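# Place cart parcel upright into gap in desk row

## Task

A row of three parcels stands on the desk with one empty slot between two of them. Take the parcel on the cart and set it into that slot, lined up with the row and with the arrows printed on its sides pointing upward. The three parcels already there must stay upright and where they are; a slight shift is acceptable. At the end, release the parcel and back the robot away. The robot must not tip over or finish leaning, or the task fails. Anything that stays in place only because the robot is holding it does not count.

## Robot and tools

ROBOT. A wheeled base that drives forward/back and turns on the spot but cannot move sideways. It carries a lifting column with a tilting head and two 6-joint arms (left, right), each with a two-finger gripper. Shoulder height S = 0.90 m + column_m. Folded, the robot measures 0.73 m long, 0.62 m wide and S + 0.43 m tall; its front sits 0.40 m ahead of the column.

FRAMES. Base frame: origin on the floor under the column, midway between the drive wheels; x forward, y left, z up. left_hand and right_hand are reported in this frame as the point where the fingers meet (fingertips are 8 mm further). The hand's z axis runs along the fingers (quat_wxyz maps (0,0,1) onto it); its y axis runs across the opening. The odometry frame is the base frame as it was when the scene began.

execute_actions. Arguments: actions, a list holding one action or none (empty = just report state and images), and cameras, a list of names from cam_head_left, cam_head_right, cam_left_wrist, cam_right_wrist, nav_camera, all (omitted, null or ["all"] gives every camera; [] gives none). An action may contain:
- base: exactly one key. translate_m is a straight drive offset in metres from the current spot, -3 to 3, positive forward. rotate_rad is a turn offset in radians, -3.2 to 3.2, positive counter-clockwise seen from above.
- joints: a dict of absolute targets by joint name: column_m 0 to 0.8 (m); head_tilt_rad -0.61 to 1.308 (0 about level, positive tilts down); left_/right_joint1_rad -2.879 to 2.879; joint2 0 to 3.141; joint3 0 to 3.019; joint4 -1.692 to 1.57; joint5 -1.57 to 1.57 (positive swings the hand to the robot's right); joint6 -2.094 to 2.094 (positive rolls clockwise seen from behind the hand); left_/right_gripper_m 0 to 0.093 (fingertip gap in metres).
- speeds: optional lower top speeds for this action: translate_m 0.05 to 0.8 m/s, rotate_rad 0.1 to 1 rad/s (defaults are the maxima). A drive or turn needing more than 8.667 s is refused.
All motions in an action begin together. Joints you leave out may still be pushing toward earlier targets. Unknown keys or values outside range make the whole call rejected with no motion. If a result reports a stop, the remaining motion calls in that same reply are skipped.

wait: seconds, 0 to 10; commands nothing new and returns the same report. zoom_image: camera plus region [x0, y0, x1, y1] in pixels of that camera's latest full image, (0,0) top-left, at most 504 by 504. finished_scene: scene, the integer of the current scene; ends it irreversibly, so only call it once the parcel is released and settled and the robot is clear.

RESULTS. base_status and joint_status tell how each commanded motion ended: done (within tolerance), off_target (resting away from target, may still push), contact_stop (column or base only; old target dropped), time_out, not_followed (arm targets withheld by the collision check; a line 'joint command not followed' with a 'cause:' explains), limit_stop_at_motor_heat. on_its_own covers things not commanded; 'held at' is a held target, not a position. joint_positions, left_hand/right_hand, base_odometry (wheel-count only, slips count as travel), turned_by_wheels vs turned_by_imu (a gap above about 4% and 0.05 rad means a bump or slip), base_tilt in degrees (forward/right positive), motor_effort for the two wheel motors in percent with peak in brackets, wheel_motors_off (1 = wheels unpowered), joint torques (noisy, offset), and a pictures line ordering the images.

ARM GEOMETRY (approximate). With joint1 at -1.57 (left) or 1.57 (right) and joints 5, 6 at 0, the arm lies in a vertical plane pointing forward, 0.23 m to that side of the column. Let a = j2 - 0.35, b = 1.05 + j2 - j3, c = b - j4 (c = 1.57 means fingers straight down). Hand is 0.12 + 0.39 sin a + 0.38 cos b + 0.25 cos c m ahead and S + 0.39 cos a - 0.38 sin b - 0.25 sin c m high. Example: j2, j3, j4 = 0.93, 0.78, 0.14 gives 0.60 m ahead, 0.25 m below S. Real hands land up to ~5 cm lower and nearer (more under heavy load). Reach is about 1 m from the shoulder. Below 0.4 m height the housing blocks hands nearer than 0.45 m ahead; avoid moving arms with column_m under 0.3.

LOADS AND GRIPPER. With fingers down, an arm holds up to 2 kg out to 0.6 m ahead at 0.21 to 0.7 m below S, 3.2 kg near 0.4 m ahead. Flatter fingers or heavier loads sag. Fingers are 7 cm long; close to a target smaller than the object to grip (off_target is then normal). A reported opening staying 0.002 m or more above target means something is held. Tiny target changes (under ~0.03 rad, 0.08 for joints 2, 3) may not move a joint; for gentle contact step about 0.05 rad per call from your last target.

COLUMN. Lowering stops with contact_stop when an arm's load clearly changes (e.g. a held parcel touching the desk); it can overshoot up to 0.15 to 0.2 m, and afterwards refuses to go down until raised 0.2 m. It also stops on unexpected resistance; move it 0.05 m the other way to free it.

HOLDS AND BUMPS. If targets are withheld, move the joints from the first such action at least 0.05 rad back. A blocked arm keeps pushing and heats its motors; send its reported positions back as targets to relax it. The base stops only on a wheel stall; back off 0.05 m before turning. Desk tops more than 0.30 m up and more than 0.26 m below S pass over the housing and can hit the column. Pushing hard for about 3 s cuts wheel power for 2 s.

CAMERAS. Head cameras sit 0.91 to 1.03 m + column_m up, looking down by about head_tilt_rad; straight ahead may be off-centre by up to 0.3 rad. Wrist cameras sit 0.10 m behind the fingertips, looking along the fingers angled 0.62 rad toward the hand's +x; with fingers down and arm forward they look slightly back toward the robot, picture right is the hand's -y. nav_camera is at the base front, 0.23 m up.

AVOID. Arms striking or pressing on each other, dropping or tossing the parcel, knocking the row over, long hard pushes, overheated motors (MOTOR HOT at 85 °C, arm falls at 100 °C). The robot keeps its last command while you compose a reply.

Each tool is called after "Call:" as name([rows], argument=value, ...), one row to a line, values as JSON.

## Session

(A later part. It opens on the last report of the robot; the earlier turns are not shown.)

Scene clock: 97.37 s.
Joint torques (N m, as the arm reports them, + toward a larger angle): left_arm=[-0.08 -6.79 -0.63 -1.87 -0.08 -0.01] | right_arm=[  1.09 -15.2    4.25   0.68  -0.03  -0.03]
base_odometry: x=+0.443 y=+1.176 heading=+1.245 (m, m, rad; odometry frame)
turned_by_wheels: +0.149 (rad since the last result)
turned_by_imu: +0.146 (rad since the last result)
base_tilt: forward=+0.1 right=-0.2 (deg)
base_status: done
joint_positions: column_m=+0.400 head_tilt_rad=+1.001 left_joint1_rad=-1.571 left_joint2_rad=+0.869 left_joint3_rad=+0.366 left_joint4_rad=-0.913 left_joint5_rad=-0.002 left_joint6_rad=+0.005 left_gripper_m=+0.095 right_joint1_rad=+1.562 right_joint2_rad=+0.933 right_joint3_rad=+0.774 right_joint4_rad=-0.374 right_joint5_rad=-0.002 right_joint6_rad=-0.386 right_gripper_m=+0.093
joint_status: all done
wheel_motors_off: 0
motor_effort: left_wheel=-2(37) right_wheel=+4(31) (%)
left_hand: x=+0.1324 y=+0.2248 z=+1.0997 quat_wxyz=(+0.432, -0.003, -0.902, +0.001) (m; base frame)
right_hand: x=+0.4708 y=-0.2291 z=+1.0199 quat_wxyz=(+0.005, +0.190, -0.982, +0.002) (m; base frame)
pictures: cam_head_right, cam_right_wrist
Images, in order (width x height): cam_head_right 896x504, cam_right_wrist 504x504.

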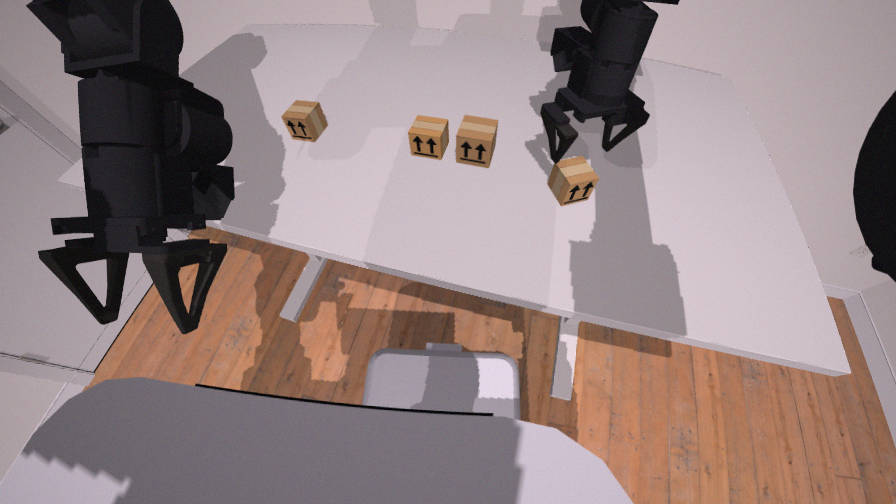

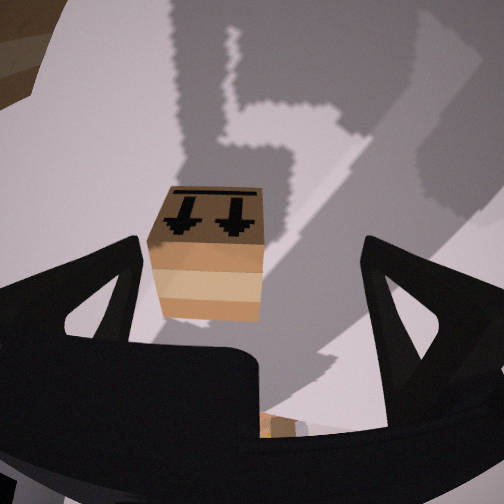

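Call:
execute_actions([
  {"base":{"rotate_rad":0.045}},
], cameras=[])

Call:
execute_actions([
  {"base":{"translate_m":-0.015},"joints":{"column_m":0.375}},
], cameras=["cam_head_right","cam_right_wrist"])

Scene clock: 100.23 s.
Joint torques (N m, as the arm reports them, + toward a larger angle): left_arm=[-0.44 -6.7  -0.97 -1.79 -0.08 -0.01] | right_arm=[  1.06 -15.19   4.22   0.47  -0.05  -0.03]
base_odometry: x=+0.443 y=+1.177 heading=+1.288 (m, m, rad; odometry frame)
turned_by_wheels: +0.044 (rad since the last result)
turned_by_imu: +0.043 (rad since the last result)
base_tilt: forward=+0.1 right=+0.1 (deg)
base_status: done
joint_positions: column_m=+0.400 head_tilt_rad=+1.001 left_joint1_rad=-1.571 left_joint2_rad=+0.869 left_joint3_rad=+0.366 left_joint4_rad=-0.913 left_joint5_rad=-0.002 left_joint6_rad=+0.005 left_gripper_m=+0.095 right_joint1_rad=+1.562 right_joint2_rad=+0.933 right_joint3_rad=+0.774 right_joint4_rad=-0.374 right_joint5_rad=-0.001 right_joint6_rad=-0.386 right_gripper_m=+0.093
joint_status: not commanded
wheel_motors_off: 0
motor_effort: left_wheel=-1(41) right_wheel=+0(22) (%)
left_hand: x=+0.1324 y=+0.2248 z=+1.0997 quat_wxyz=(+0.432, -0.003, -0.902, +0.001) (m; base frame)
right_hand: x=+0.4708 y=-0.2292 z=+1.0199 quat_wxyz=(+0.005, +0.190, -0.982, +0.002) (m; base frame)
pictures: none
No camera images: the call's "cameras" was empty. Leave "cameras" out to get every camera's image.

Scene clock: 101.23 s.
Joint torques (N m, as the arm reports them, + toward a larger angle): left_arm=[-0.41 -6.63 -0.75 -1.81 -0.08 -0.02] | right_arm=[  0.9  -15.47   4.36   0.55  -0.01  -0.02]
base_odometry: x=+0.439 y=+1.162 heading=+1.288 (m, m, rad; odometry frame)
turned_by_wheels: -0.001 (rad since the last result)
turned_by_imu: -0.001 (rad since the last result)
base_tilt: forward=+0.1 right=-0.1 (deg)
base_status: done
joint_positions: column_m=+0.375 head_tilt_rad=+1.001 left_joint1_rad=-1.571 left_joint2_rad=+0.869 left_joint3_rad=+0.364 left_joint4_rad=-0.913 left_joint5_rad=-0.002 left_joint6_rad=+0.005 left_gripper_m=+0.095 right_joint1_rad=+1.562 right_joint2_rad=+0.932 right_joint3_rad=+0.773 right_joint4_rad=-0.374 right_joint5_rad=-0.001 right_joint6_rad=-0.386 right_gripper_m=+0.093
joint_status: all done
wheel_motors_off: 0
motor_effort: left_wheel=-3(51) right_wheel=+0(27) (%)
left_hand: x=+0.1316 y=+0.2248 z=+1.0750 quat_wxyz=(+0.432, -0.003, -0.902, +0.001) (m; base frame)
right_hand: x=+0.4703 y=-0.2292 z=+0.9952 quat_wxyz=(+0.005, +0.190, -0.982, +0.002) (m; base frame)
pictures: cam_head_right, cam_right_wrist
Images, in order (width x height): cam_head_right 896x504, cam_right_wrist 504x504.

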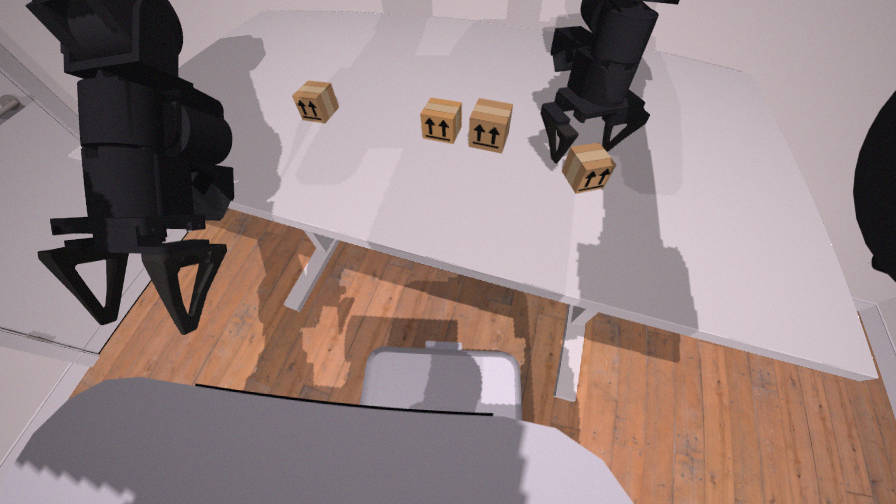

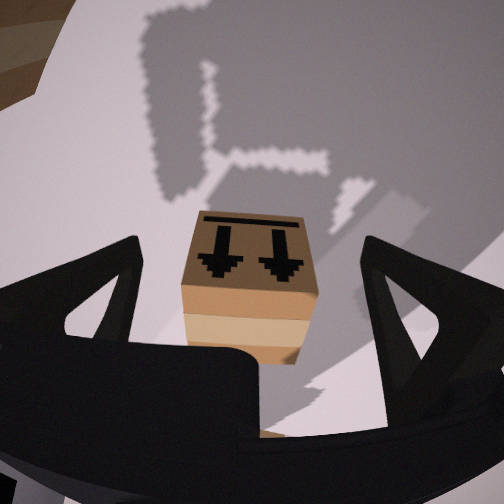

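Call:
execute_actions([
  {"base":{"translate_m":-0.022},"joints":{"column_m":0.352}},
], cameras=["cam_head_right","cam_right_wrist"])

Call:
execute_actions([
  {"joints":{"right_gripper_m":0.03}},
], cameras=["cam_head_right","cam_right_wrist"])

Scene clock: 104.33 s.
Joint torques (N m, as the arm reports them, + toward a larger angle): left_arm=[-0.34 -6.92 -0.79 -1.87 -0.09  0.  ] | right_arm=[  1.07 -14.76   4.52   0.7   -0.02  -0.02]
base_odometry: x=+0.433 y=+1.141 heading=+1.288 (m, m, rad; odometry frame)
turned_by_wheels: +0.000 (rad since the last result)
turned_by_imu: +0.001 (rad since the last result)
base_tilt: forward=+0.1 right=-0.2 (deg)
base_status: done
joint_positions: column_m=+0.352 head_tilt_rad=+1.001 left_joint1_rad=-1.571 left_joint2_rad=+0.869 left_joint3_rad=+0.364 left_joint4_rad=-0.913 left_joint5_rad=-0.002 left_joint6_rad=+0.005 left_gripper_m=+0.095 right_joint1_rad=+1.562 right_joint2_rad=+0.932 right_joint3_rad=+0.772 right_joint4_rad=-0.374 right_joint5_rad=-0.001 right_joint6_rad=-0.386 right_gripper_m=+0.093
joint_status: all done
wheel_motors_off: 0
motor_effort: left_wheel=-2(44) right_wheel=-1(35) (%)
left_hand: x=+0.1312 y=+0.2248 z=+1.0521 quat_wxyz=(+0.433, -0.003, -0.901, +0.001) (m; base frame)
right_hand: x=+0.4696 y=-0.2292 z=+0.9721 quat_wxyz=(+0.006, +0.190, -0.982, +0.002) (m; base frame)
pictures: cam_head_right, cam_right_wrist
Images, in order (width x height): cam_head_right 896x504, cam_right_wrist 504x504.

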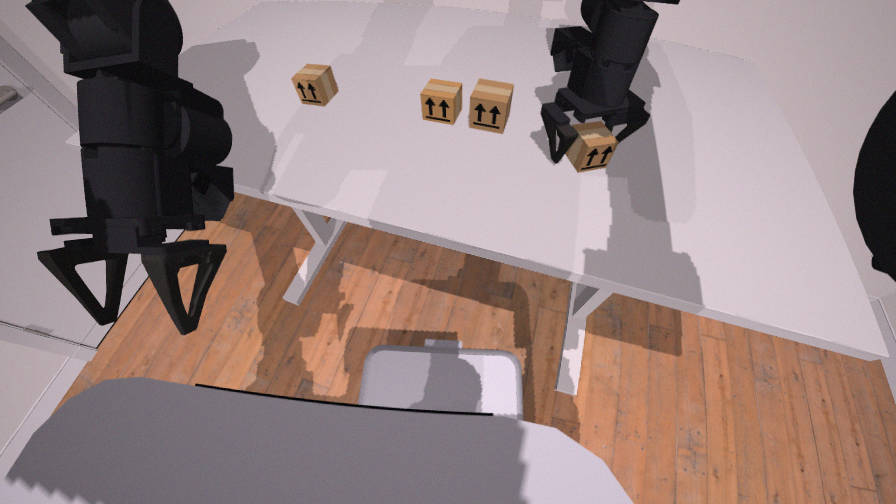

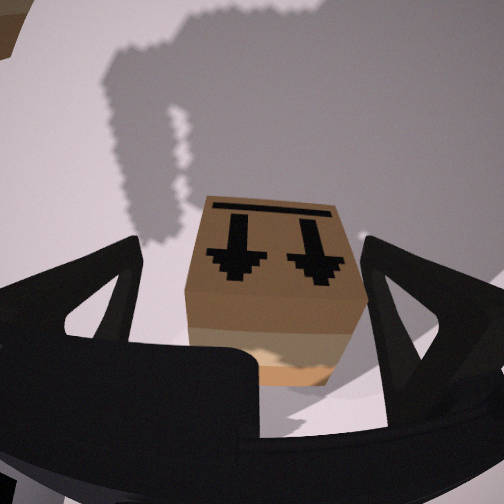

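Scene clock: 104.97 s.
Joint torques (N m, as the arm reports them, + toward a larger angle): left_arm=[-0.35 -6.7  -0.74 -1.82 -0.08  0.  ] | right_arm=[  0.88 -15.27   4.27   0.61  -0.03   0.02]
base_odometry: x=+0.433 y=+1.141 heading=+1.288 (m, m, rad; odometry frame)
turned_by_wheels: +0.000 (rad since the last result)
turned_by_imu: +0.000 (rad since the last result)
base_tilt: forward=+0.1 right=+0.0 (deg)
base_status: not commanded
joint_positions: column_m=+0.352 head_tilt_rad=+1.001 left_joint1_rad=-1.571 left_joint2_rad=+0.869 left_joint3_rad=+0.364 left_joint4_rad=-0.913 left_joint5_rad=-0.002 left_joint6_rad=+0.005 left_gripper_m=+0.095 right_joint1_rad=+1.562 right_joint2_rad=+0.932 right_joint3_rad=+0.772 right_joint4_rad=-0.374 right_joint5_rad=-0.001 right_joint6_rad=-0.386 right_gripper_m=+0.049
joint_status: right_gripper_m off_target (ended at +0.049, target +0.030)
wheel_motors_off: 0
motor_effort: left_wheel=-3(3) right_wheel=-1(1) (%)
left_hand: x=+0.1312 y=+0.2248 z=+1.0521 quat_wxyz=(+0.433, -0.003, -0.901, +0.001) (m; base frame)
right_hand: x=+0.4696 y=-0.2292 z=+0.9721 quat_wxyz=(+0.006, +0.190, -0.982, +0.002) (m; base frame)
pictures: cam_head_right, cam_right_wrist
Images, in order (width x height): cam_head_right 896x504, cam_right_wrist 504x504.

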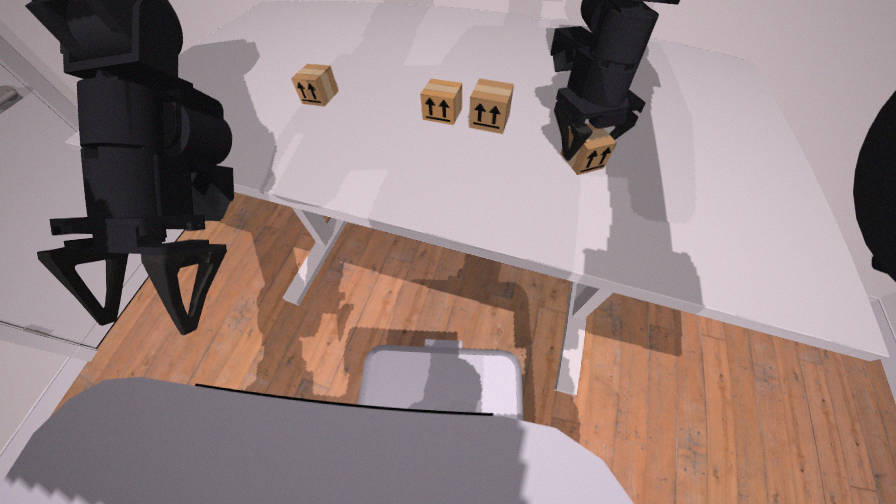

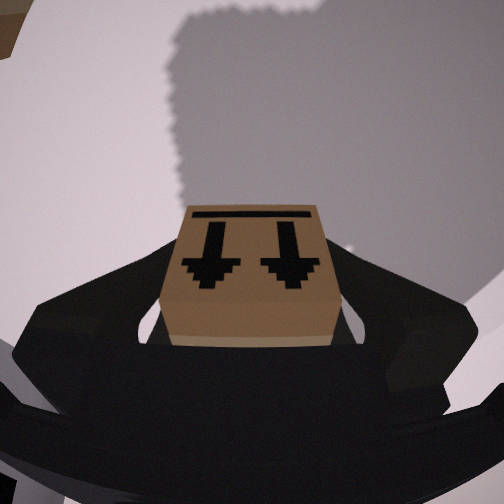

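Call:
execute_actions([
  {"joints":{"column_m":0.45}},
], cameras=[])

Call:
execute_actions([
  {"base":{"translate_m":-0.3},"joints":{"right_joint6_rad":0,"head_tilt_rad":0.8}},
], cameras=[])

Call:
execute_actions([
  {"base":{"rotate_rad":1.23}},
], cameras=["cam_head_left"])

Call:
execute_actions([
  {"base":{"translate_m":0.6}},
], cameras=["cam_head_left"])

Scene clock: 112.77 s.
Joint torques (N m, as the arm reports them, + toward a larger angle): left_arm=[-0.34 -6.62 -0.61 -1.75 -0.08  0.  ] | right_arm=[  0.77 -14.89   4.51   0.54  -0.05  -0.02]
base_odometry: x=+0.433 y=+1.142 heading=+1.288 (m, m, rad; odometry frame)
turned_by_wheels: +0.000 (rad since the last result)
turned_by_imu: +0.001 (rad since the last result)
base_tilt: forward=-0.1 right=-0.2 (deg)
base_status: not commanded
joint_positions: column_m=+0.450 head_tilt_rad=+1.001 left_joint1_rad=-1.571 left_joint2_rad=+0.869 left_joint3_rad=+0.364 left_joint4_rad=-0.913 left_joint5_rad=-0.002 left_joint6_rad=+0.005 left_gripper_m=+0.095 right_joint1_rad=+1.562 right_joint2_rad=+0.932 right_joint3_rad=+0.772 right_joint4_rad=-0.374 right_joint5_rad=-0.001 right_joint6_rad=-0.386 right_gripper_m=+0.049
joint_status: all done
wheel_motors_off: 0
motor_effort: left_wheel=-5(5) right_wheel=-2(1) (%)
left_hand: x=+0.1312 y=+0.2248 z=+1.1500 quat_wxyz=(+0.433, -0.003, -0.901, +0.001) (m; base frame)
right_hand: x=+0.4696 y=-0.2292 z=+1.0699 quat_wxyz=(+0.006, +0.190, -0.982, +0.002) (m; base frame)
pictures: none
No camera images: the call's "cameras" was empty. Leave "cameras" out to get every camera's image.

Scene clock: 114.83 s.
Joint torques (N m, as the arm reports them, + toward a larger angle): left_arm=[-0.06 -6.88 -0.67 -1.81 -0.07  0.  ] | right_arm=[  0.51 -15.05   4.55   0.55   0.     0.26]
base_odometry: x=+0.349 y=+0.853 heading=+1.289 (m, m, rad; odometry frame)
turned_by_wheels: +0.001 (rad since the last result)
turned_by_imu: +0.001 (rad since the last result)
base_tilt: forward=+0.0 right=+0.0 (deg)
base_status: done
joint_positions: column_m=+0.450 head_tilt_rad=+0.816 left_joint1_rad=-1.571 left_joint2_rad=+0.869 left_joint3_rad=+0.362 left_joint4_rad=-0.913 left_joint5_rad=-0.002 left_joint6_rad=+0.005 left_gripper_m=+0.095 right_joint1_rad=+1.562 right_joint2_rad=+0.932 right_joint3_rad=+0.770 right_joint4_rad=-0.374 right_joint5_rad=-0.001 right_joint6_rad=-0.014 right_gripper_m=+0.049
joint_status: all done
wheel_motors_off: 0
motor_effort: left_wheel=+1(34) right_wheel=-1(46) (%)
left_hand: x=+0.1305 y=+0.2248 z=+1.1502 quat_wxyz=(+0.433, -0.003, -0.901, +0.001) (m; base frame)
right_hand: x=+0.4689 y=-0.2292 z=+1.0698 quat_wxyz=(+0.006, +0.005, -1.000, +0.003) (m; base frame)
pictures: none
No camera images: the call's "cameras" was empty. Leave "cameras" out to get every camera's image.

Scene clock: 117.63 s.
Joint torques (N m, as the arm reports them, + toward a larger angle): left_arm=[-0.26 -6.63 -0.62 -1.82 -0.08  0.  ] | right_arm=[  0.56 -14.92   4.44   0.49  -0.02   0.27]
base_odometry: x=+0.349 y=+0.853 heading=+2.518 (m, m, rad; odometry frame)
turned_by_wheels: +1.229 (rad since the last result)
turned_by_imu: +1.209 (rad since the last result)
base_tilt: forward=+0.1 right=+0.0 (deg)
base_status: done
joint_positions: column_m=+0.450 head_tilt_rad=+0.816 left_joint1_rad=-1.571 left_joint2_rad=+0.869 left_joint3_rad=+0.362 left_joint4_rad=-0.913 left_joint5_rad=-0.002 left_joint6_rad=+0.005 left_gripper_m=+0.095 right_joint1_rad=+1.562 right_joint2_rad=+0.932 right_joint3_rad=+0.770 right_joint4_rad=-0.374 right_joint5_rad=-0.001 right_joint6_rad=-0.014 right_gripper_m=+0.049
joint_status: not commanded
wheel_motors_off: 0
motor_effort: left_wheel=-4(38) right_wheel=+5(44) (%)
left_hand: x=+0.1305 y=+0.2248 z=+1.1502 quat_wxyz=(+0.433, -0.003, -0.901, +0.001) (m; base frame)
right_hand: x=+0.4689 y=-0.2292 z=+1.0698 quat_wxyz=(+0.006, +0.005, -1.000, +0.003) (m; base frame)
pictures: cam_head_left
Images, in order (width x height): cam_head_left 896x504.

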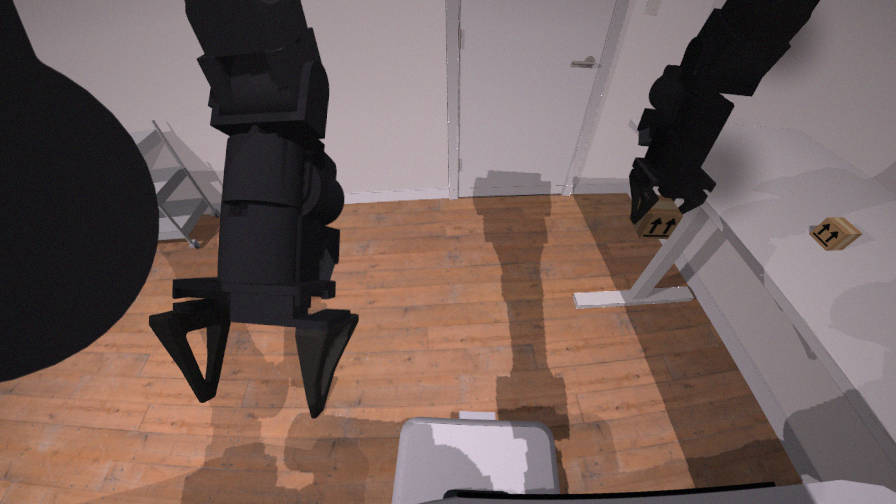

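Scene clock: 120.37 s.
Joint torques (N m, as the arm reports them, + toward a larger angle): left_arm=[-0.51 -6.28 -0.85 -1.82 -0.08  0.  ] | right_arm=[  1.01 -15.1    4.34   0.59  -0.02   0.25]
base_odometry: x=-0.138 y=+1.204 heading=+2.518 (m, m, rad; odometry frame)
turned_by_wheels: +0.000 (rad since the last result)
turned_by_imu: +0.002 (rad since the last result)
base_tilt: forward=+0.1 right=+0.0 (deg)
base_status: done
joint_positions: column_m=+0.450 head_tilt_rad=+0.815 left_joint1_rad=-1.571 left_joint2_rad=+0.870 left_joint3_rad=+0.366 left_joint4_rad=-0.913 left_joint5_rad=-0.002 left_joint6_rad=+0.005 left_gripper_m=+0.095 right_joint1_rad=+1.562 right_joint2_rad=+0.932 right_joint3_rad=+0.773 right_joint4_rad=-0.374 right_joint5_rad=-0.001 right_joint6_rad=-0.014 right_gripper_m=+0.049
joint_status: not commanded
wheel_motors_off: 0
motor_effort: left_wheel=+0(37) right_wheel=+0(48) (%)
left_hand: x=+0.1324 y=+0.2248 z=+1.1495 quat_wxyz=(+0.432, -0.003, -0.902, +0.001) (m; base frame)
right_hand: x=+0.4705 y=-0.2292 z=+1.0701 quat_wxyz=(+0.005, +0.005, -1.000, +0.003) (m; base frame)
pictures: cam_head_left
Images, in order (width x height): cam_head_left 896x504.

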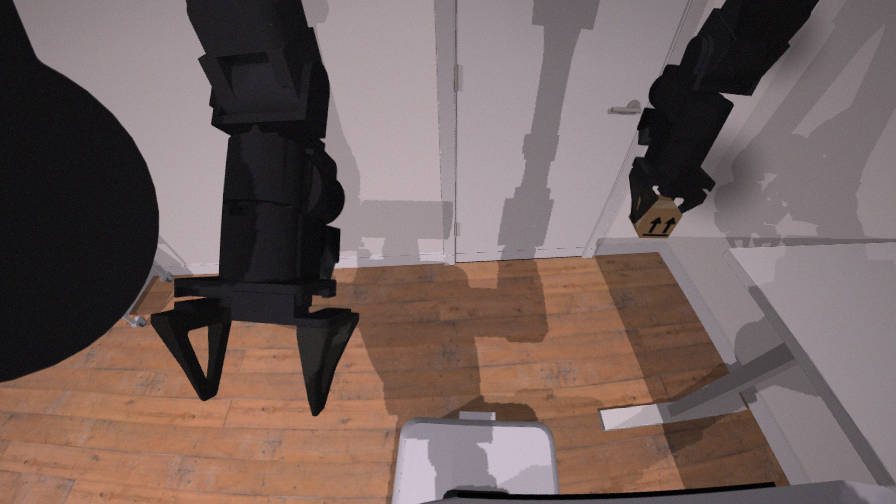

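Call:
execute_actions([
  {"base":{"rotate_rad":-1.55},"speeds":{"rotate_rad":0.7},"joints":{"head_tilt_rad":0.9}},
], cameras=["cam_head_left","cam_head_right","nav_camera"])

Scene clock: 127.13 s.
Joint torques (N m, as the arm reports them, + toward a larger angle): left_arm=[-0.57 -6.81 -0.79 -1.83 -0.08 -0.01] | right_arm=[  0.87 -15.62   4.2    0.48  -0.02   0.26]
base_odometry: x=-0.138 y=+1.204 heading=+0.969 (m, m, rad; odometry frame)
turned_by_wheels: -1.549 (rad since the last result)
turned_by_imu: -1.524 (rad since the last result)
base_tilt: forward=+0.0 right=-0.1 (deg)
base_status: done
joint_positions: column_m=+0.450 head_tilt_rad=+0.901 left_joint1_rad=-1.571 left_joint2_rad=+0.870 left_joint3_rad=+0.366 left_joint4_rad=-0.913 left_joint5_rad=-0.002 left_joint6_rad=+0.005 left_gripper_m=+0.095 right_joint1_rad=+1.562 right_joint2_rad=+0.932 right_joint3_rad=+0.773 right_joint4_rad=-0.374 right_joint5_rad=-0.001 right_joint6_rad=-0.014 right_gripper_m=+0.049
joint_status: all done
wheel_motors_off: 0
motor_effort: left_wheel=+4(26) right_wheel=-5(44) (%)
left_hand: x=+0.1324 y=+0.2248 z=+1.1495 quat_wxyz=(+0.432, -0.003, -0.902, +0.001) (m; base frame)
right_hand: x=+0.4705 y=-0.2291 z=+1.0701 quat_wxyz=(+0.005, +0.005, -1.000, +0.003) (m; base frame)
pictures: cam_head_left, cam_head_right, nav_camera
Images, in order (width x height): cam_head_left 896x504, cam_head_right 896x504, nav_camera 896x504.

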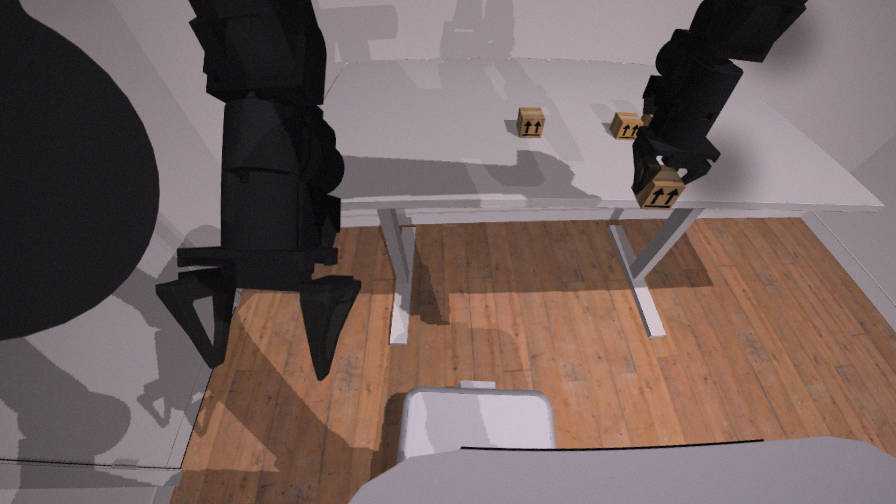

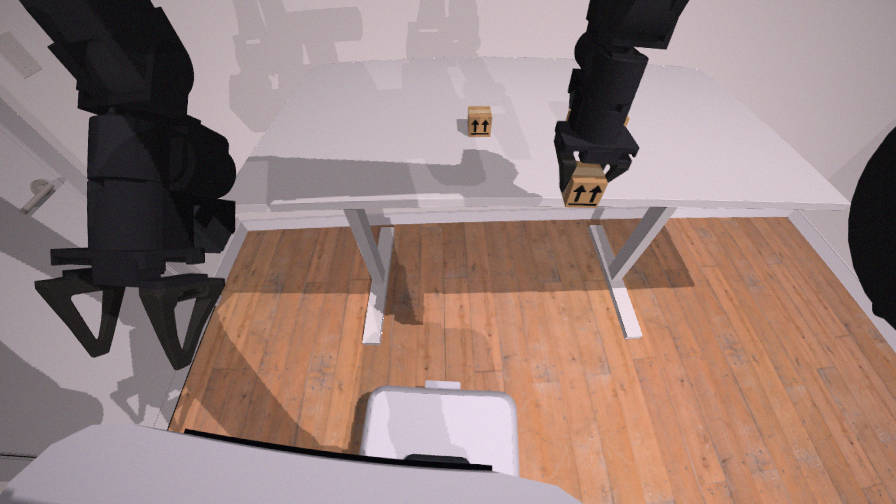

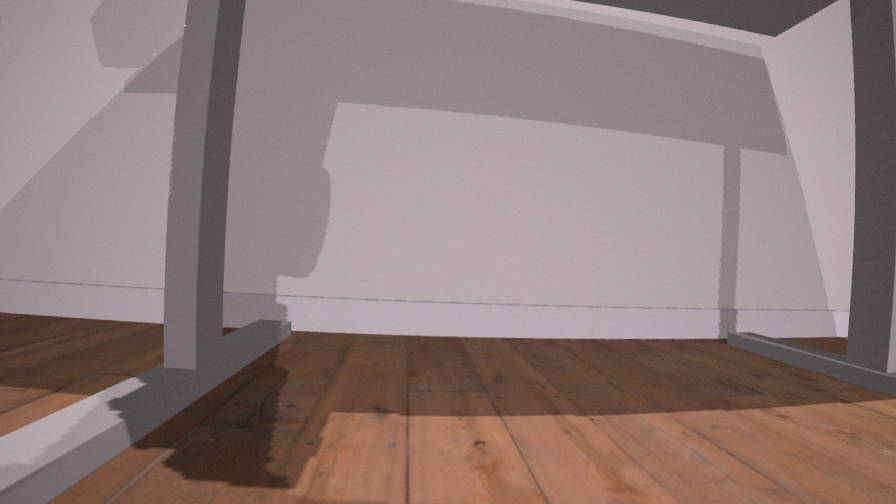

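Call:
execute_actions([
  {"base":{"translate_m":0.34},"speeds":{"translate_m":0.3},"joints":{"head_tilt_rad":1.0}},
], cameras=["cam_head_left","cam_head_right","cam_right_wrist","nav_camera"])

Scene clock: 132.13 s.
Joint torques (N m, as the arm reports them, + toward a larger angle): left_arm=[-0.24 -6.52 -0.78 -1.77 -0.07 -0.01] | right_arm=[  1.12 -15.37   4.37   0.63   0.03   0.24]
base_odometry: x=+0.055 y=+1.484 heading=+0.968 (m, m, rad; odometry frame)
turned_by_wheels: -0.001 (rad since the last result)
turned_by_imu: +0.001 (rad since the last result)
base_tilt: forward=+0.2 right=+0.0 (deg)
base_status: done
joint_positions: column_m=+0.450 head_tilt_rad=+1.001 left_joint1_rad=-1.571 left_joint2_rad=+0.870 left_joint3_rad=+0.365 left_joint4_rad=-0.913 left_joint5_rad=-0.002 left_joint6_rad=+0.005 left_gripper_m=+0.095 right_joint1_rad=+1.562 right_joint2_rad=+0.932 right_joint3_rad=+0.774 right_joint4_rad=-0.374 right_joint5_rad=-0.001 right_joint6_rad=-0.014 right_gripper_m=+0.049
joint_status: all done
wheel_motors_off: 0
motor_effort: left_wheel=-1(42) right_wheel=+1(48) (%)
left_hand: x=+0.1320 y=+0.2248 z=+1.1496 quat_wxyz=(+0.432, -0.003, -0.902, +0.001) (m; base frame)
right_hand: x=+0.4708 y=-0.2291 z=+1.0702 quat_wxyz=(+0.005, +0.005, -1.000, +0.003) (m; base frame)
pictures: cam_head_left, cam_head_right, cam_right_wrist, nav_camera
Images, in order (width x height): cam_head_left 896x504, cam_head_right 896x504, cam_right_wrist 504x504, nav_camera 896x504.

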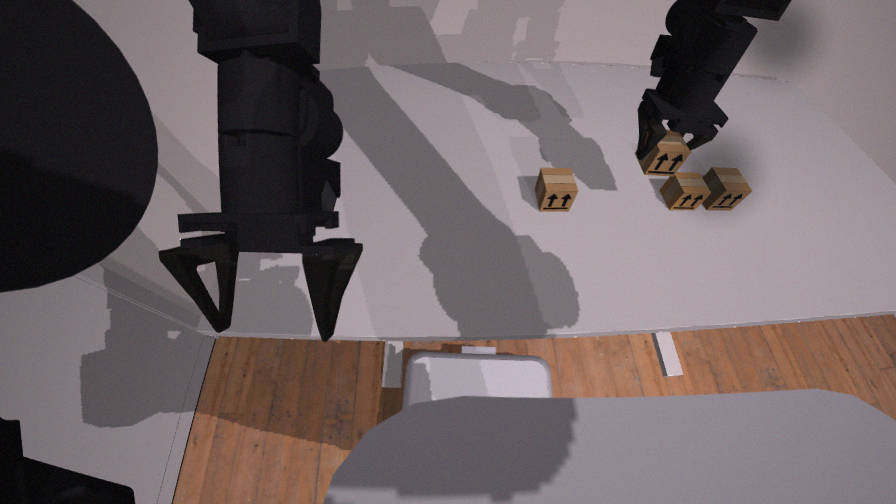

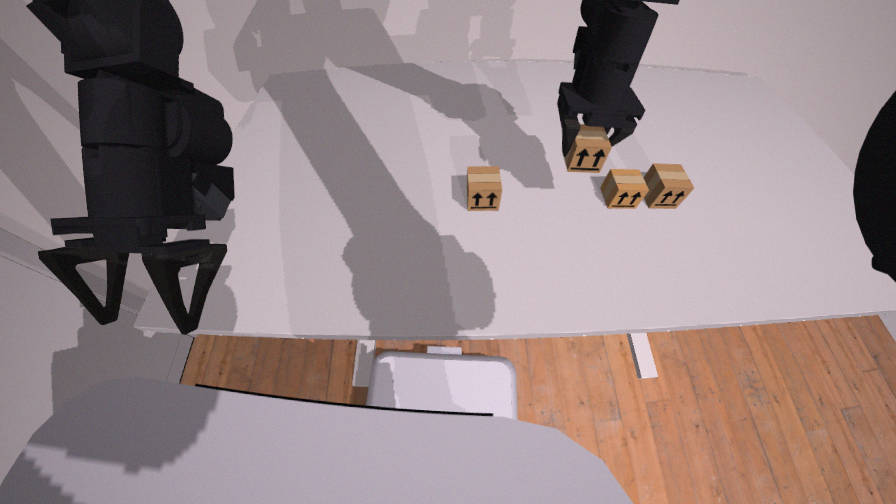

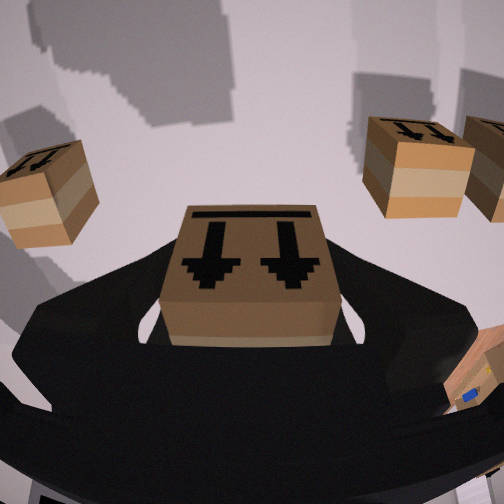

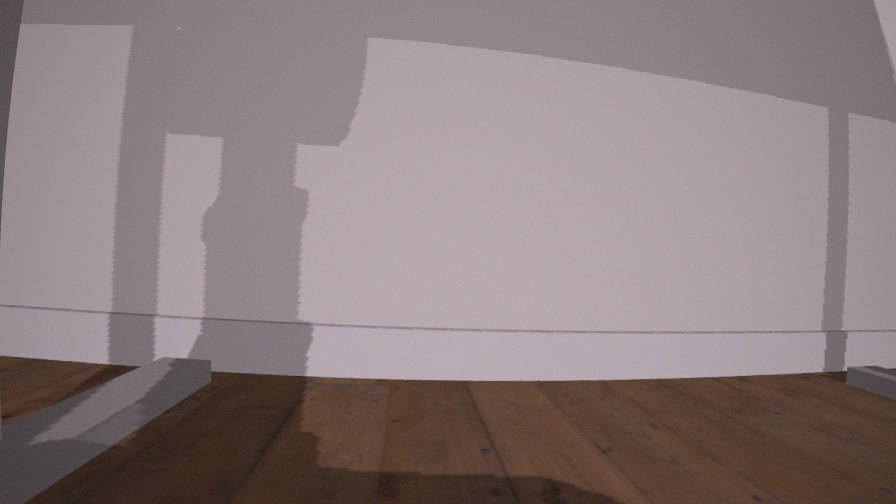

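Call:
execute_actions([
  {"joints":{"column_m":0.37}},
], cameras=["cam_head_left","cam_head_right","cam_right_wrist"])

Scene clock: 135.87 s.
Joint torques (N m, as the arm reports them, + toward a larger angle): left_arm=[-0.27 -6.39 -1.12 -1.86 -0.08  0.01] | right_arm=[  0.58 -15.16   4.28   0.56  -0.02   0.23]
base_odometry: x=+0.055 y=+1.484 heading=+0.968 (m, m, rad; odometry frame)
turned_by_wheels: +0.000 (rad since the last result)
turned_by_imu: +0.001 (rad since the last result)
base_tilt: forward=+0.1 right=-0.2 (deg)
base_status: not commanded
joint_positions: column_m=+0.370 head_tilt_rad=+1.001 left_joint1_rad=-1.571 left_joint2_rad=+0.870 left_joint3_rad=+0.365 left_joint4_rad=-0.913 left_joint5_rad=-0.002 left_joint6_rad=+0.005 left_gripper_m=+0.095 right_joint1_rad=+1.562 right_joint2_rad=+0.932 right_joint3_rad=+0.774 right_joint4_rad=-0.374 right_joint5_rad=-0.001 right_joint6_rad=-0.014 right_gripper_m=+0.049
joint_status: all done
wheel_motors_off: 0
motor_effort: left_wheel=-2(2) right_wheel=+2(2) (%)
left_hand: x=+0.1320 y=+0.2248 z=+1.0698 quat_wxyz=(+0.432, -0.003, -0.902, +0.001) (m; base frame)
right_hand: x=+0.4708 y=-0.2291 z=+0.9903 quat_wxyz=(+0.005, +0.005, -1.000, +0.003) (m; base frame)
pictures: cam_head_left, cam_head_right, cam_right_wrist
Images, in order (width x height): cam_head_left 896x504, cam_head_right 896x504, cam_right_wrist 504x504.

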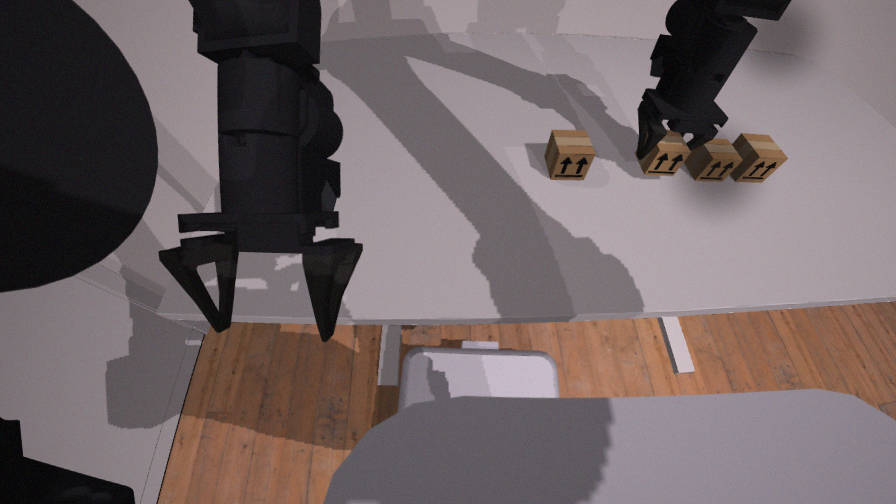

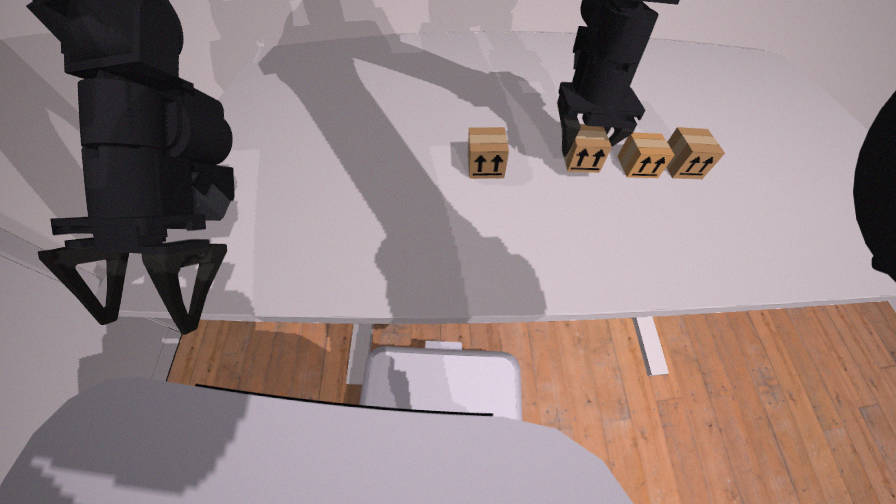

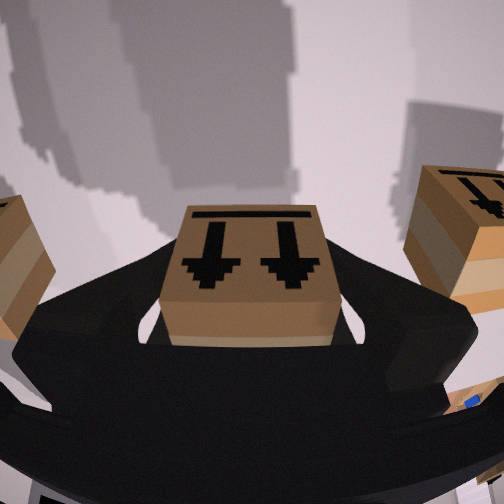

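Call:
execute_actions([
  {"base":{"rotate_rad":0.05},"joints":{"right_joint6_rad":0.05}},
], cameras=[])

Call:
execute_actions([
  {"joints":{"column_m":0.354}},
], cameras=["cam_head_left","cam_head_right","cam_right_wrist"])

Scene clock: 138.93 s.
Joint torques (N m, as the arm reports them, + toward a larger angle): left_arm=[-0.27 -6.84 -0.86 -1.89 -0.08  0.  ] | right_arm=[  0.9  -15.03   4.42   0.65   0.01   0.26]
base_odometry: x=+0.055 y=+1.484 heading=+1.016 (m, m, rad; odometry frame)
turned_by_wheels: +0.048 (rad since the last result)
turned_by_imu: +0.049 (rad since the last result)
base_tilt: forward=+0.1 right=+0.0 (deg)
base_status: done
joint_positions: column_m=+0.370 head_tilt_rad=+1.001 left_joint1_rad=-1.571 left_joint2_rad=+0.870 left_joint3_rad=+0.365 left_joint4_rad=-0.913 left_joint5_rad=-0.002 left_joint6_rad=+0.005 left_gripper_m=+0.095 right_joint1_rad=+1.563 right_joint2_rad=+0.932 right_joint3_rad=+0.774 right_joint4_rad=-0.374 right_joint5_rad=-0.001 right_joint6_rad=+0.036 right_gripper_m=+0.049
joint_status: all done
wheel_motors_off: 0
motor_effort: left_wheel=-1(28) right_wheel=+1(29) (%)
left_hand: x=+0.1320 y=+0.2248 z=+1.0698 quat_wxyz=(+0.432, -0.003, -0.902, +0.001) (m; base frame)
right_hand: x=+0.4708 y=-0.2289 z=+0.9903 quat_wxyz=(+0.004, -0.020, -1.000, +0.003) (m; base frame)
pictures: none
No camera images: the call's "cameras" was empty. Leave "cameras" out to get every camera's image.

Scene clock: 139.73 s.
Joint torques (N m, as the arm reports them, + toward a larger angle): left_arm=[-0.28 -6.95 -0.91 -1.81 -0.08  0.  ] | right_arm=[  0.94 -15.19   4.34   0.66   0.     0.27]
base_odometry: x=+0.055 y=+1.484 heading=+1.016 (m, m, rad; odometry frame)
turned_by_wheels: +0.000 (rad since the last result)
turned_by_imu: +0.000 (rad since the last result)
base_tilt: forward=+0.1 right=-0.2 (deg)
base_status: not commanded
joint_positions: column_m=+0.354 head_tilt_rad=+1.001 left_joint1_rad=-1.571 left_joint2_rad=+0.870 left_joint3_rad=+0.365 left_joint4_rad=-0.913 left_joint5_rad=-0.002 left_joint6_rad=+0.005 left_gripper_m=+0.095 right_joint1_rad=+1.563 right_joint2_rad=+0.932 right_joint3_rad=+0.774 right_joint4_rad=-0.374 right_joint5_rad=-0.001 right_joint6_rad=+0.036 right_gripper_m=+0.049
joint_status: all done
wheel_motors_off: 0
motor_effort: left_wheel=-2(2) right_wheel=+4(4) (%)
left_hand: x=+0.1320 y=+0.2248 z=+1.0538 quat_wxyz=(+0.432, -0.003, -0.902, +0.001) (m; base frame)
right_hand: x=+0.4708 y=-0.2289 z=+0.9743 quat_wxyz=(+0.004, -0.020, -1.000, +0.003) (m; base frame)
pictures: cam_head_left, cam_head_right, cam_right_wrist
Images, in order (width x height): cam_head_left 896x504, cam_head_right 896x504, cam_right_wrist 504x504.

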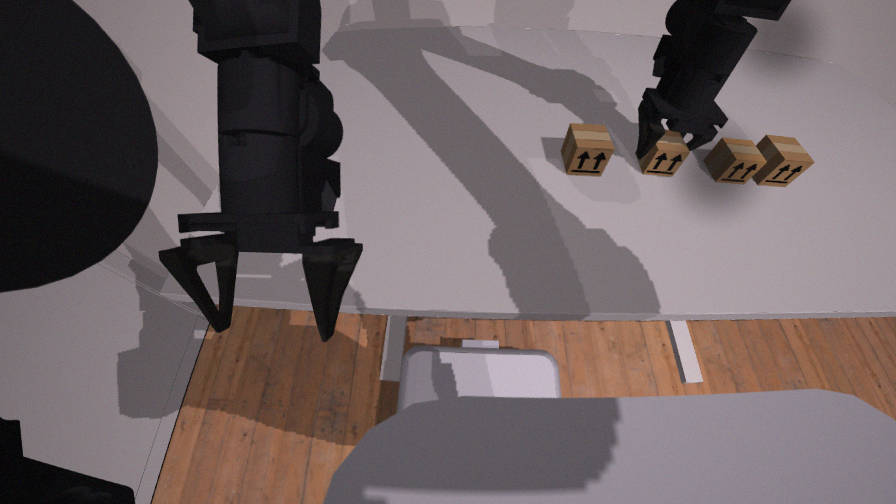

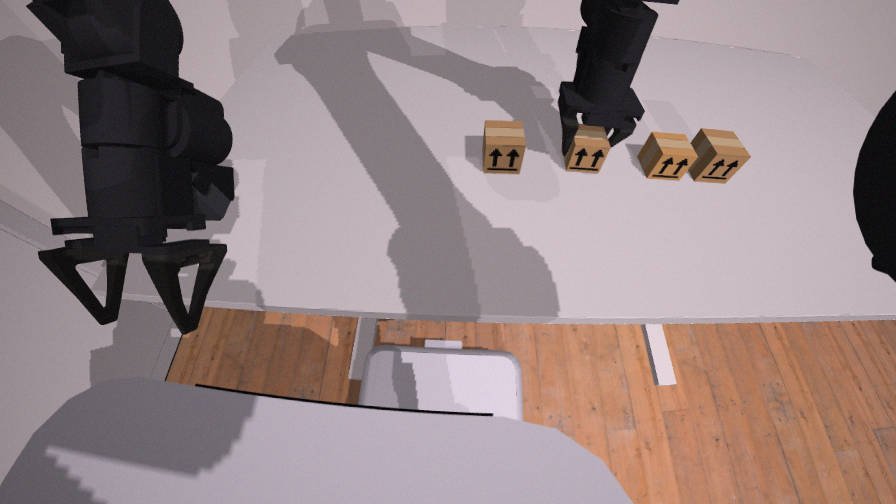

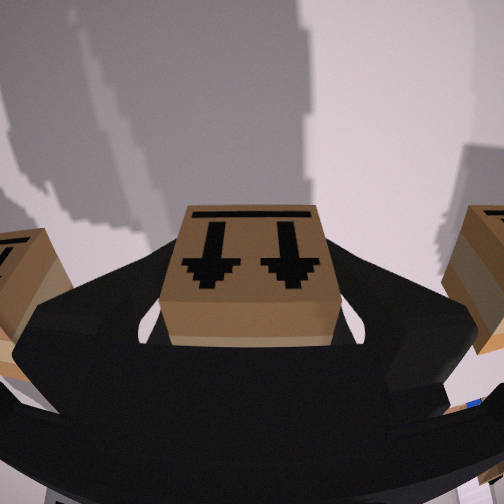

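Call:
execute_actions([
  {"joints":{"right_gripper_m":0.075}},
], cameras=[])

Call:
execute_actions([
  {"joints":{"column_m":0.46}},
], cameras=[])

Call:
execute_actions([
  {"base":{"translate_m":-0.4}},
], cameras=["cam_head_left","cam_head_right"])

Scene clock: 141.67 s.
Joint torques (N m, as the arm reports them, + toward a larger angle): left_arm=[-0.37 -6.75 -0.87 -1.83 -0.08  0.  ] | right_arm=[  0.78 -14.77   4.27   0.64   0.     0.27]
base_odometry: x=+0.055 y=+1.484 heading=+1.016 (m, m, rad; odometry frame)
turned_by_wheels: +0.000 (rad since the last result)
turned_by_imu: +0.000 (rad since the last result)
base_tilt: forward=+0.2 right=-0.1 (deg)
base_status: not commanded
joint_positions: column_m=+0.354 head_tilt_rad=+1.001 left_joint1_rad=-1.571 left_joint2_rad=+0.870 left_joint3_rad=+0.365 left_joint4_rad=-0.913 left_joint5_rad=-0.002 left_joint6_rad=+0.005 left_gripper_m=+0.095 right_joint1_rad=+1.563 right_joint2_rad=+0.932 right_joint3_rad=+0.774 right_joint4_rad=-0.374 right_joint5_rad=-0.001 right_joint6_rad=+0.036 right_gripper_m=+0.075
joint_status: all done
wheel_motors_off: 0
motor_effort: left_wheel=-2(2) right_wheel=+3(3) (%)
left_hand: x=+0.1320 y=+0.2248 z=+1.0538 quat_wxyz=(+0.432, -0.003, -0.902, +0.001) (m; base frame)
right_hand: x=+0.4708 y=-0.2289 z=+0.9743 quat_wxyz=(+0.004, -0.020, -1.000, +0.003) (m; base frame)
pictures: none
No camera images: the call's "cameras" was empty. Leave "cameras" out to get every camera's image.

Scene clock: 143.63 s.
Joint torques (N m, as the arm reports them, + toward a larger angle): left_arm=[-0.38 -6.76 -0.84 -1.73 -0.08  0.  ] | right_arm=[  1.26 -15.34   4.29   0.55  -0.02   0.27]
base_odometry: x=+0.055 y=+1.484 heading=+1.016 (m, m, rad; odometry frame)
turned_by_wheels: +0.000 (rad since the last result)
turned_by_imu: +0.000 (rad since the last result)
base_tilt: forward=+0.1 right=-0.1 (deg)
base_status: not commanded
joint_positions: column_m=+0.460 head_tilt_rad=+1.001 left_joint1_rad=-1.571 left_joint2_rad=+0.870 left_joint3_rad=+0.365 left_joint4_rad=-0.913 left_joint5_rad=-0.002 left_joint6_rad=+0.005 left_gripper_m=+0.095 right_joint1_rad=+1.563 right_joint2_rad=+0.932 right_joint3_rad=+0.774 right_joint4_rad=-0.374 right_joint5_rad=-0.001 right_joint6_rad=+0.036 right_gripper_m=+0.075
joint_status: all done
wheel_motors_off: 0
motor_effort: left_wheel=-2(2) right_wheel=+3(4) (%)
left_hand: x=+0.1320 y=+0.2248 z=+1.1596 quat_wxyz=(+0.432, -0.003, -0.902, +0.001) (m; base frame)
right_hand: x=+0.4708 y=-0.2289 z=+1.0802 quat_wxyz=(+0.004, -0.020, -1.000, +0.003) (m; base frame)
pictures: none
No camera images: the call's "cameras" was empty. Leave "cameras" out to get every camera's image.

Scene clock: 145.93 s.
Joint torques (N m, as the arm reports them, + toward a larger angle): left_arm=[-0.04 -6.81 -0.86 -1.81 -0.09  0.01] | right_arm=[  0.7  -15.11   4.53   0.66   0.     0.3 ]
base_odometry: x=-0.156 y=+1.144 heading=+1.017 (m, m, rad; odometry frame)
turned_by_wheels: +0.001 (rad since the last result)
turned_by_imu: +0.000 (rad since the last result)
base_tilt: forward=+0.1 right=-0.2 (deg)
base_status: done
joint_positions: column_m=+0.460 head_tilt_rad=+1.001 left_joint1_rad=-1.571 left_joint2_rad=+0.870 left_joint3_rad=+0.363 left_joint4_rad=-0.913 left_joint5_rad=-0.002 left_joint6_rad=+0.005 left_gripper_m=+0.095 right_joint1_rad=+1.563 right_joint2_rad=+0.931 right_joint3_rad=+0.772 right_joint4_rad=-0.374 right_joint5_rad=-0.001 right_joint6_rad=+0.036 right_gripper_m=+0.075
joint_status: not commanded
wheel_motors_off: 0
motor_effort: left_wheel=+0(50) right_wheel=-1(42) (%)
left_hand: x=+0.1306 y=+0.2248 z=+1.1601 quat_wxyz=(+0.433, -0.003, -0.901, +0.001) (m; base frame)
right_hand: x=+0.4699 y=-0.2289 z=+1.0803 quat_wxyz=(+0.005, -0.020, -1.000, +0.003) (m; base frame)
pictures: cam_head_left, cam_head_right
Images, in order (width x height): cam_head_left 896x504, cam_head_right 896x504.

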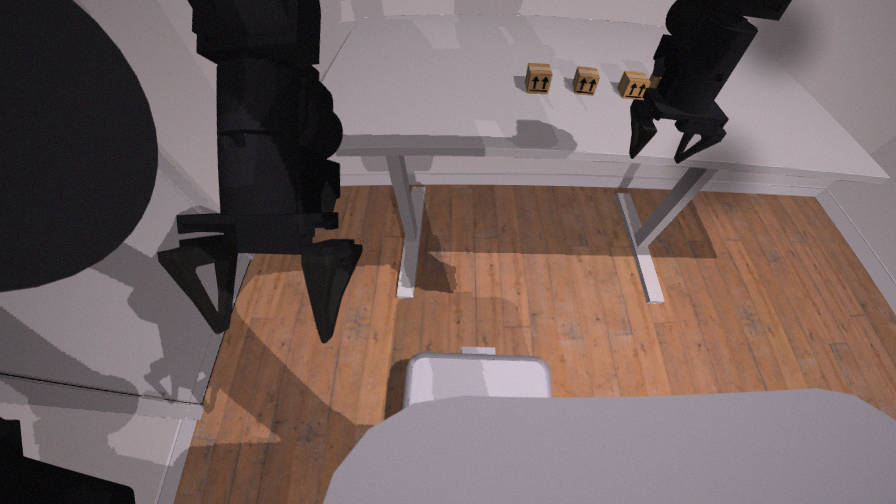

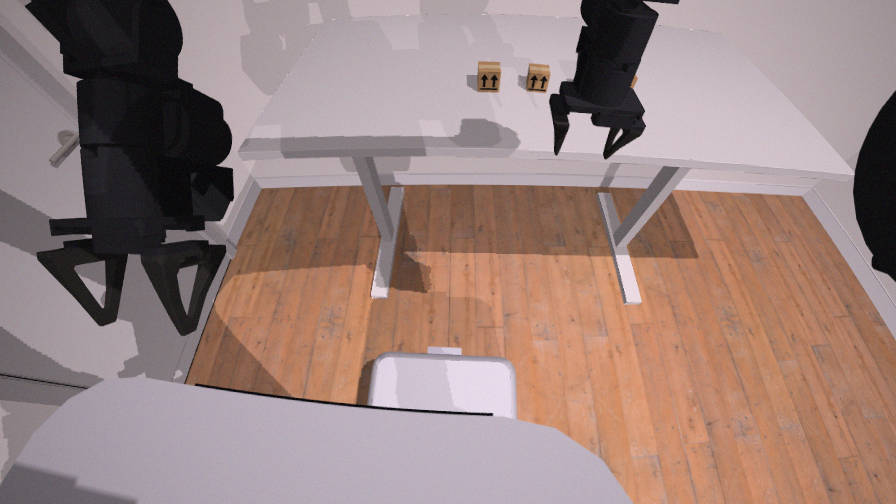

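In line.

Call:
finished_scene(scene=1)

The scene is finished: the task was done.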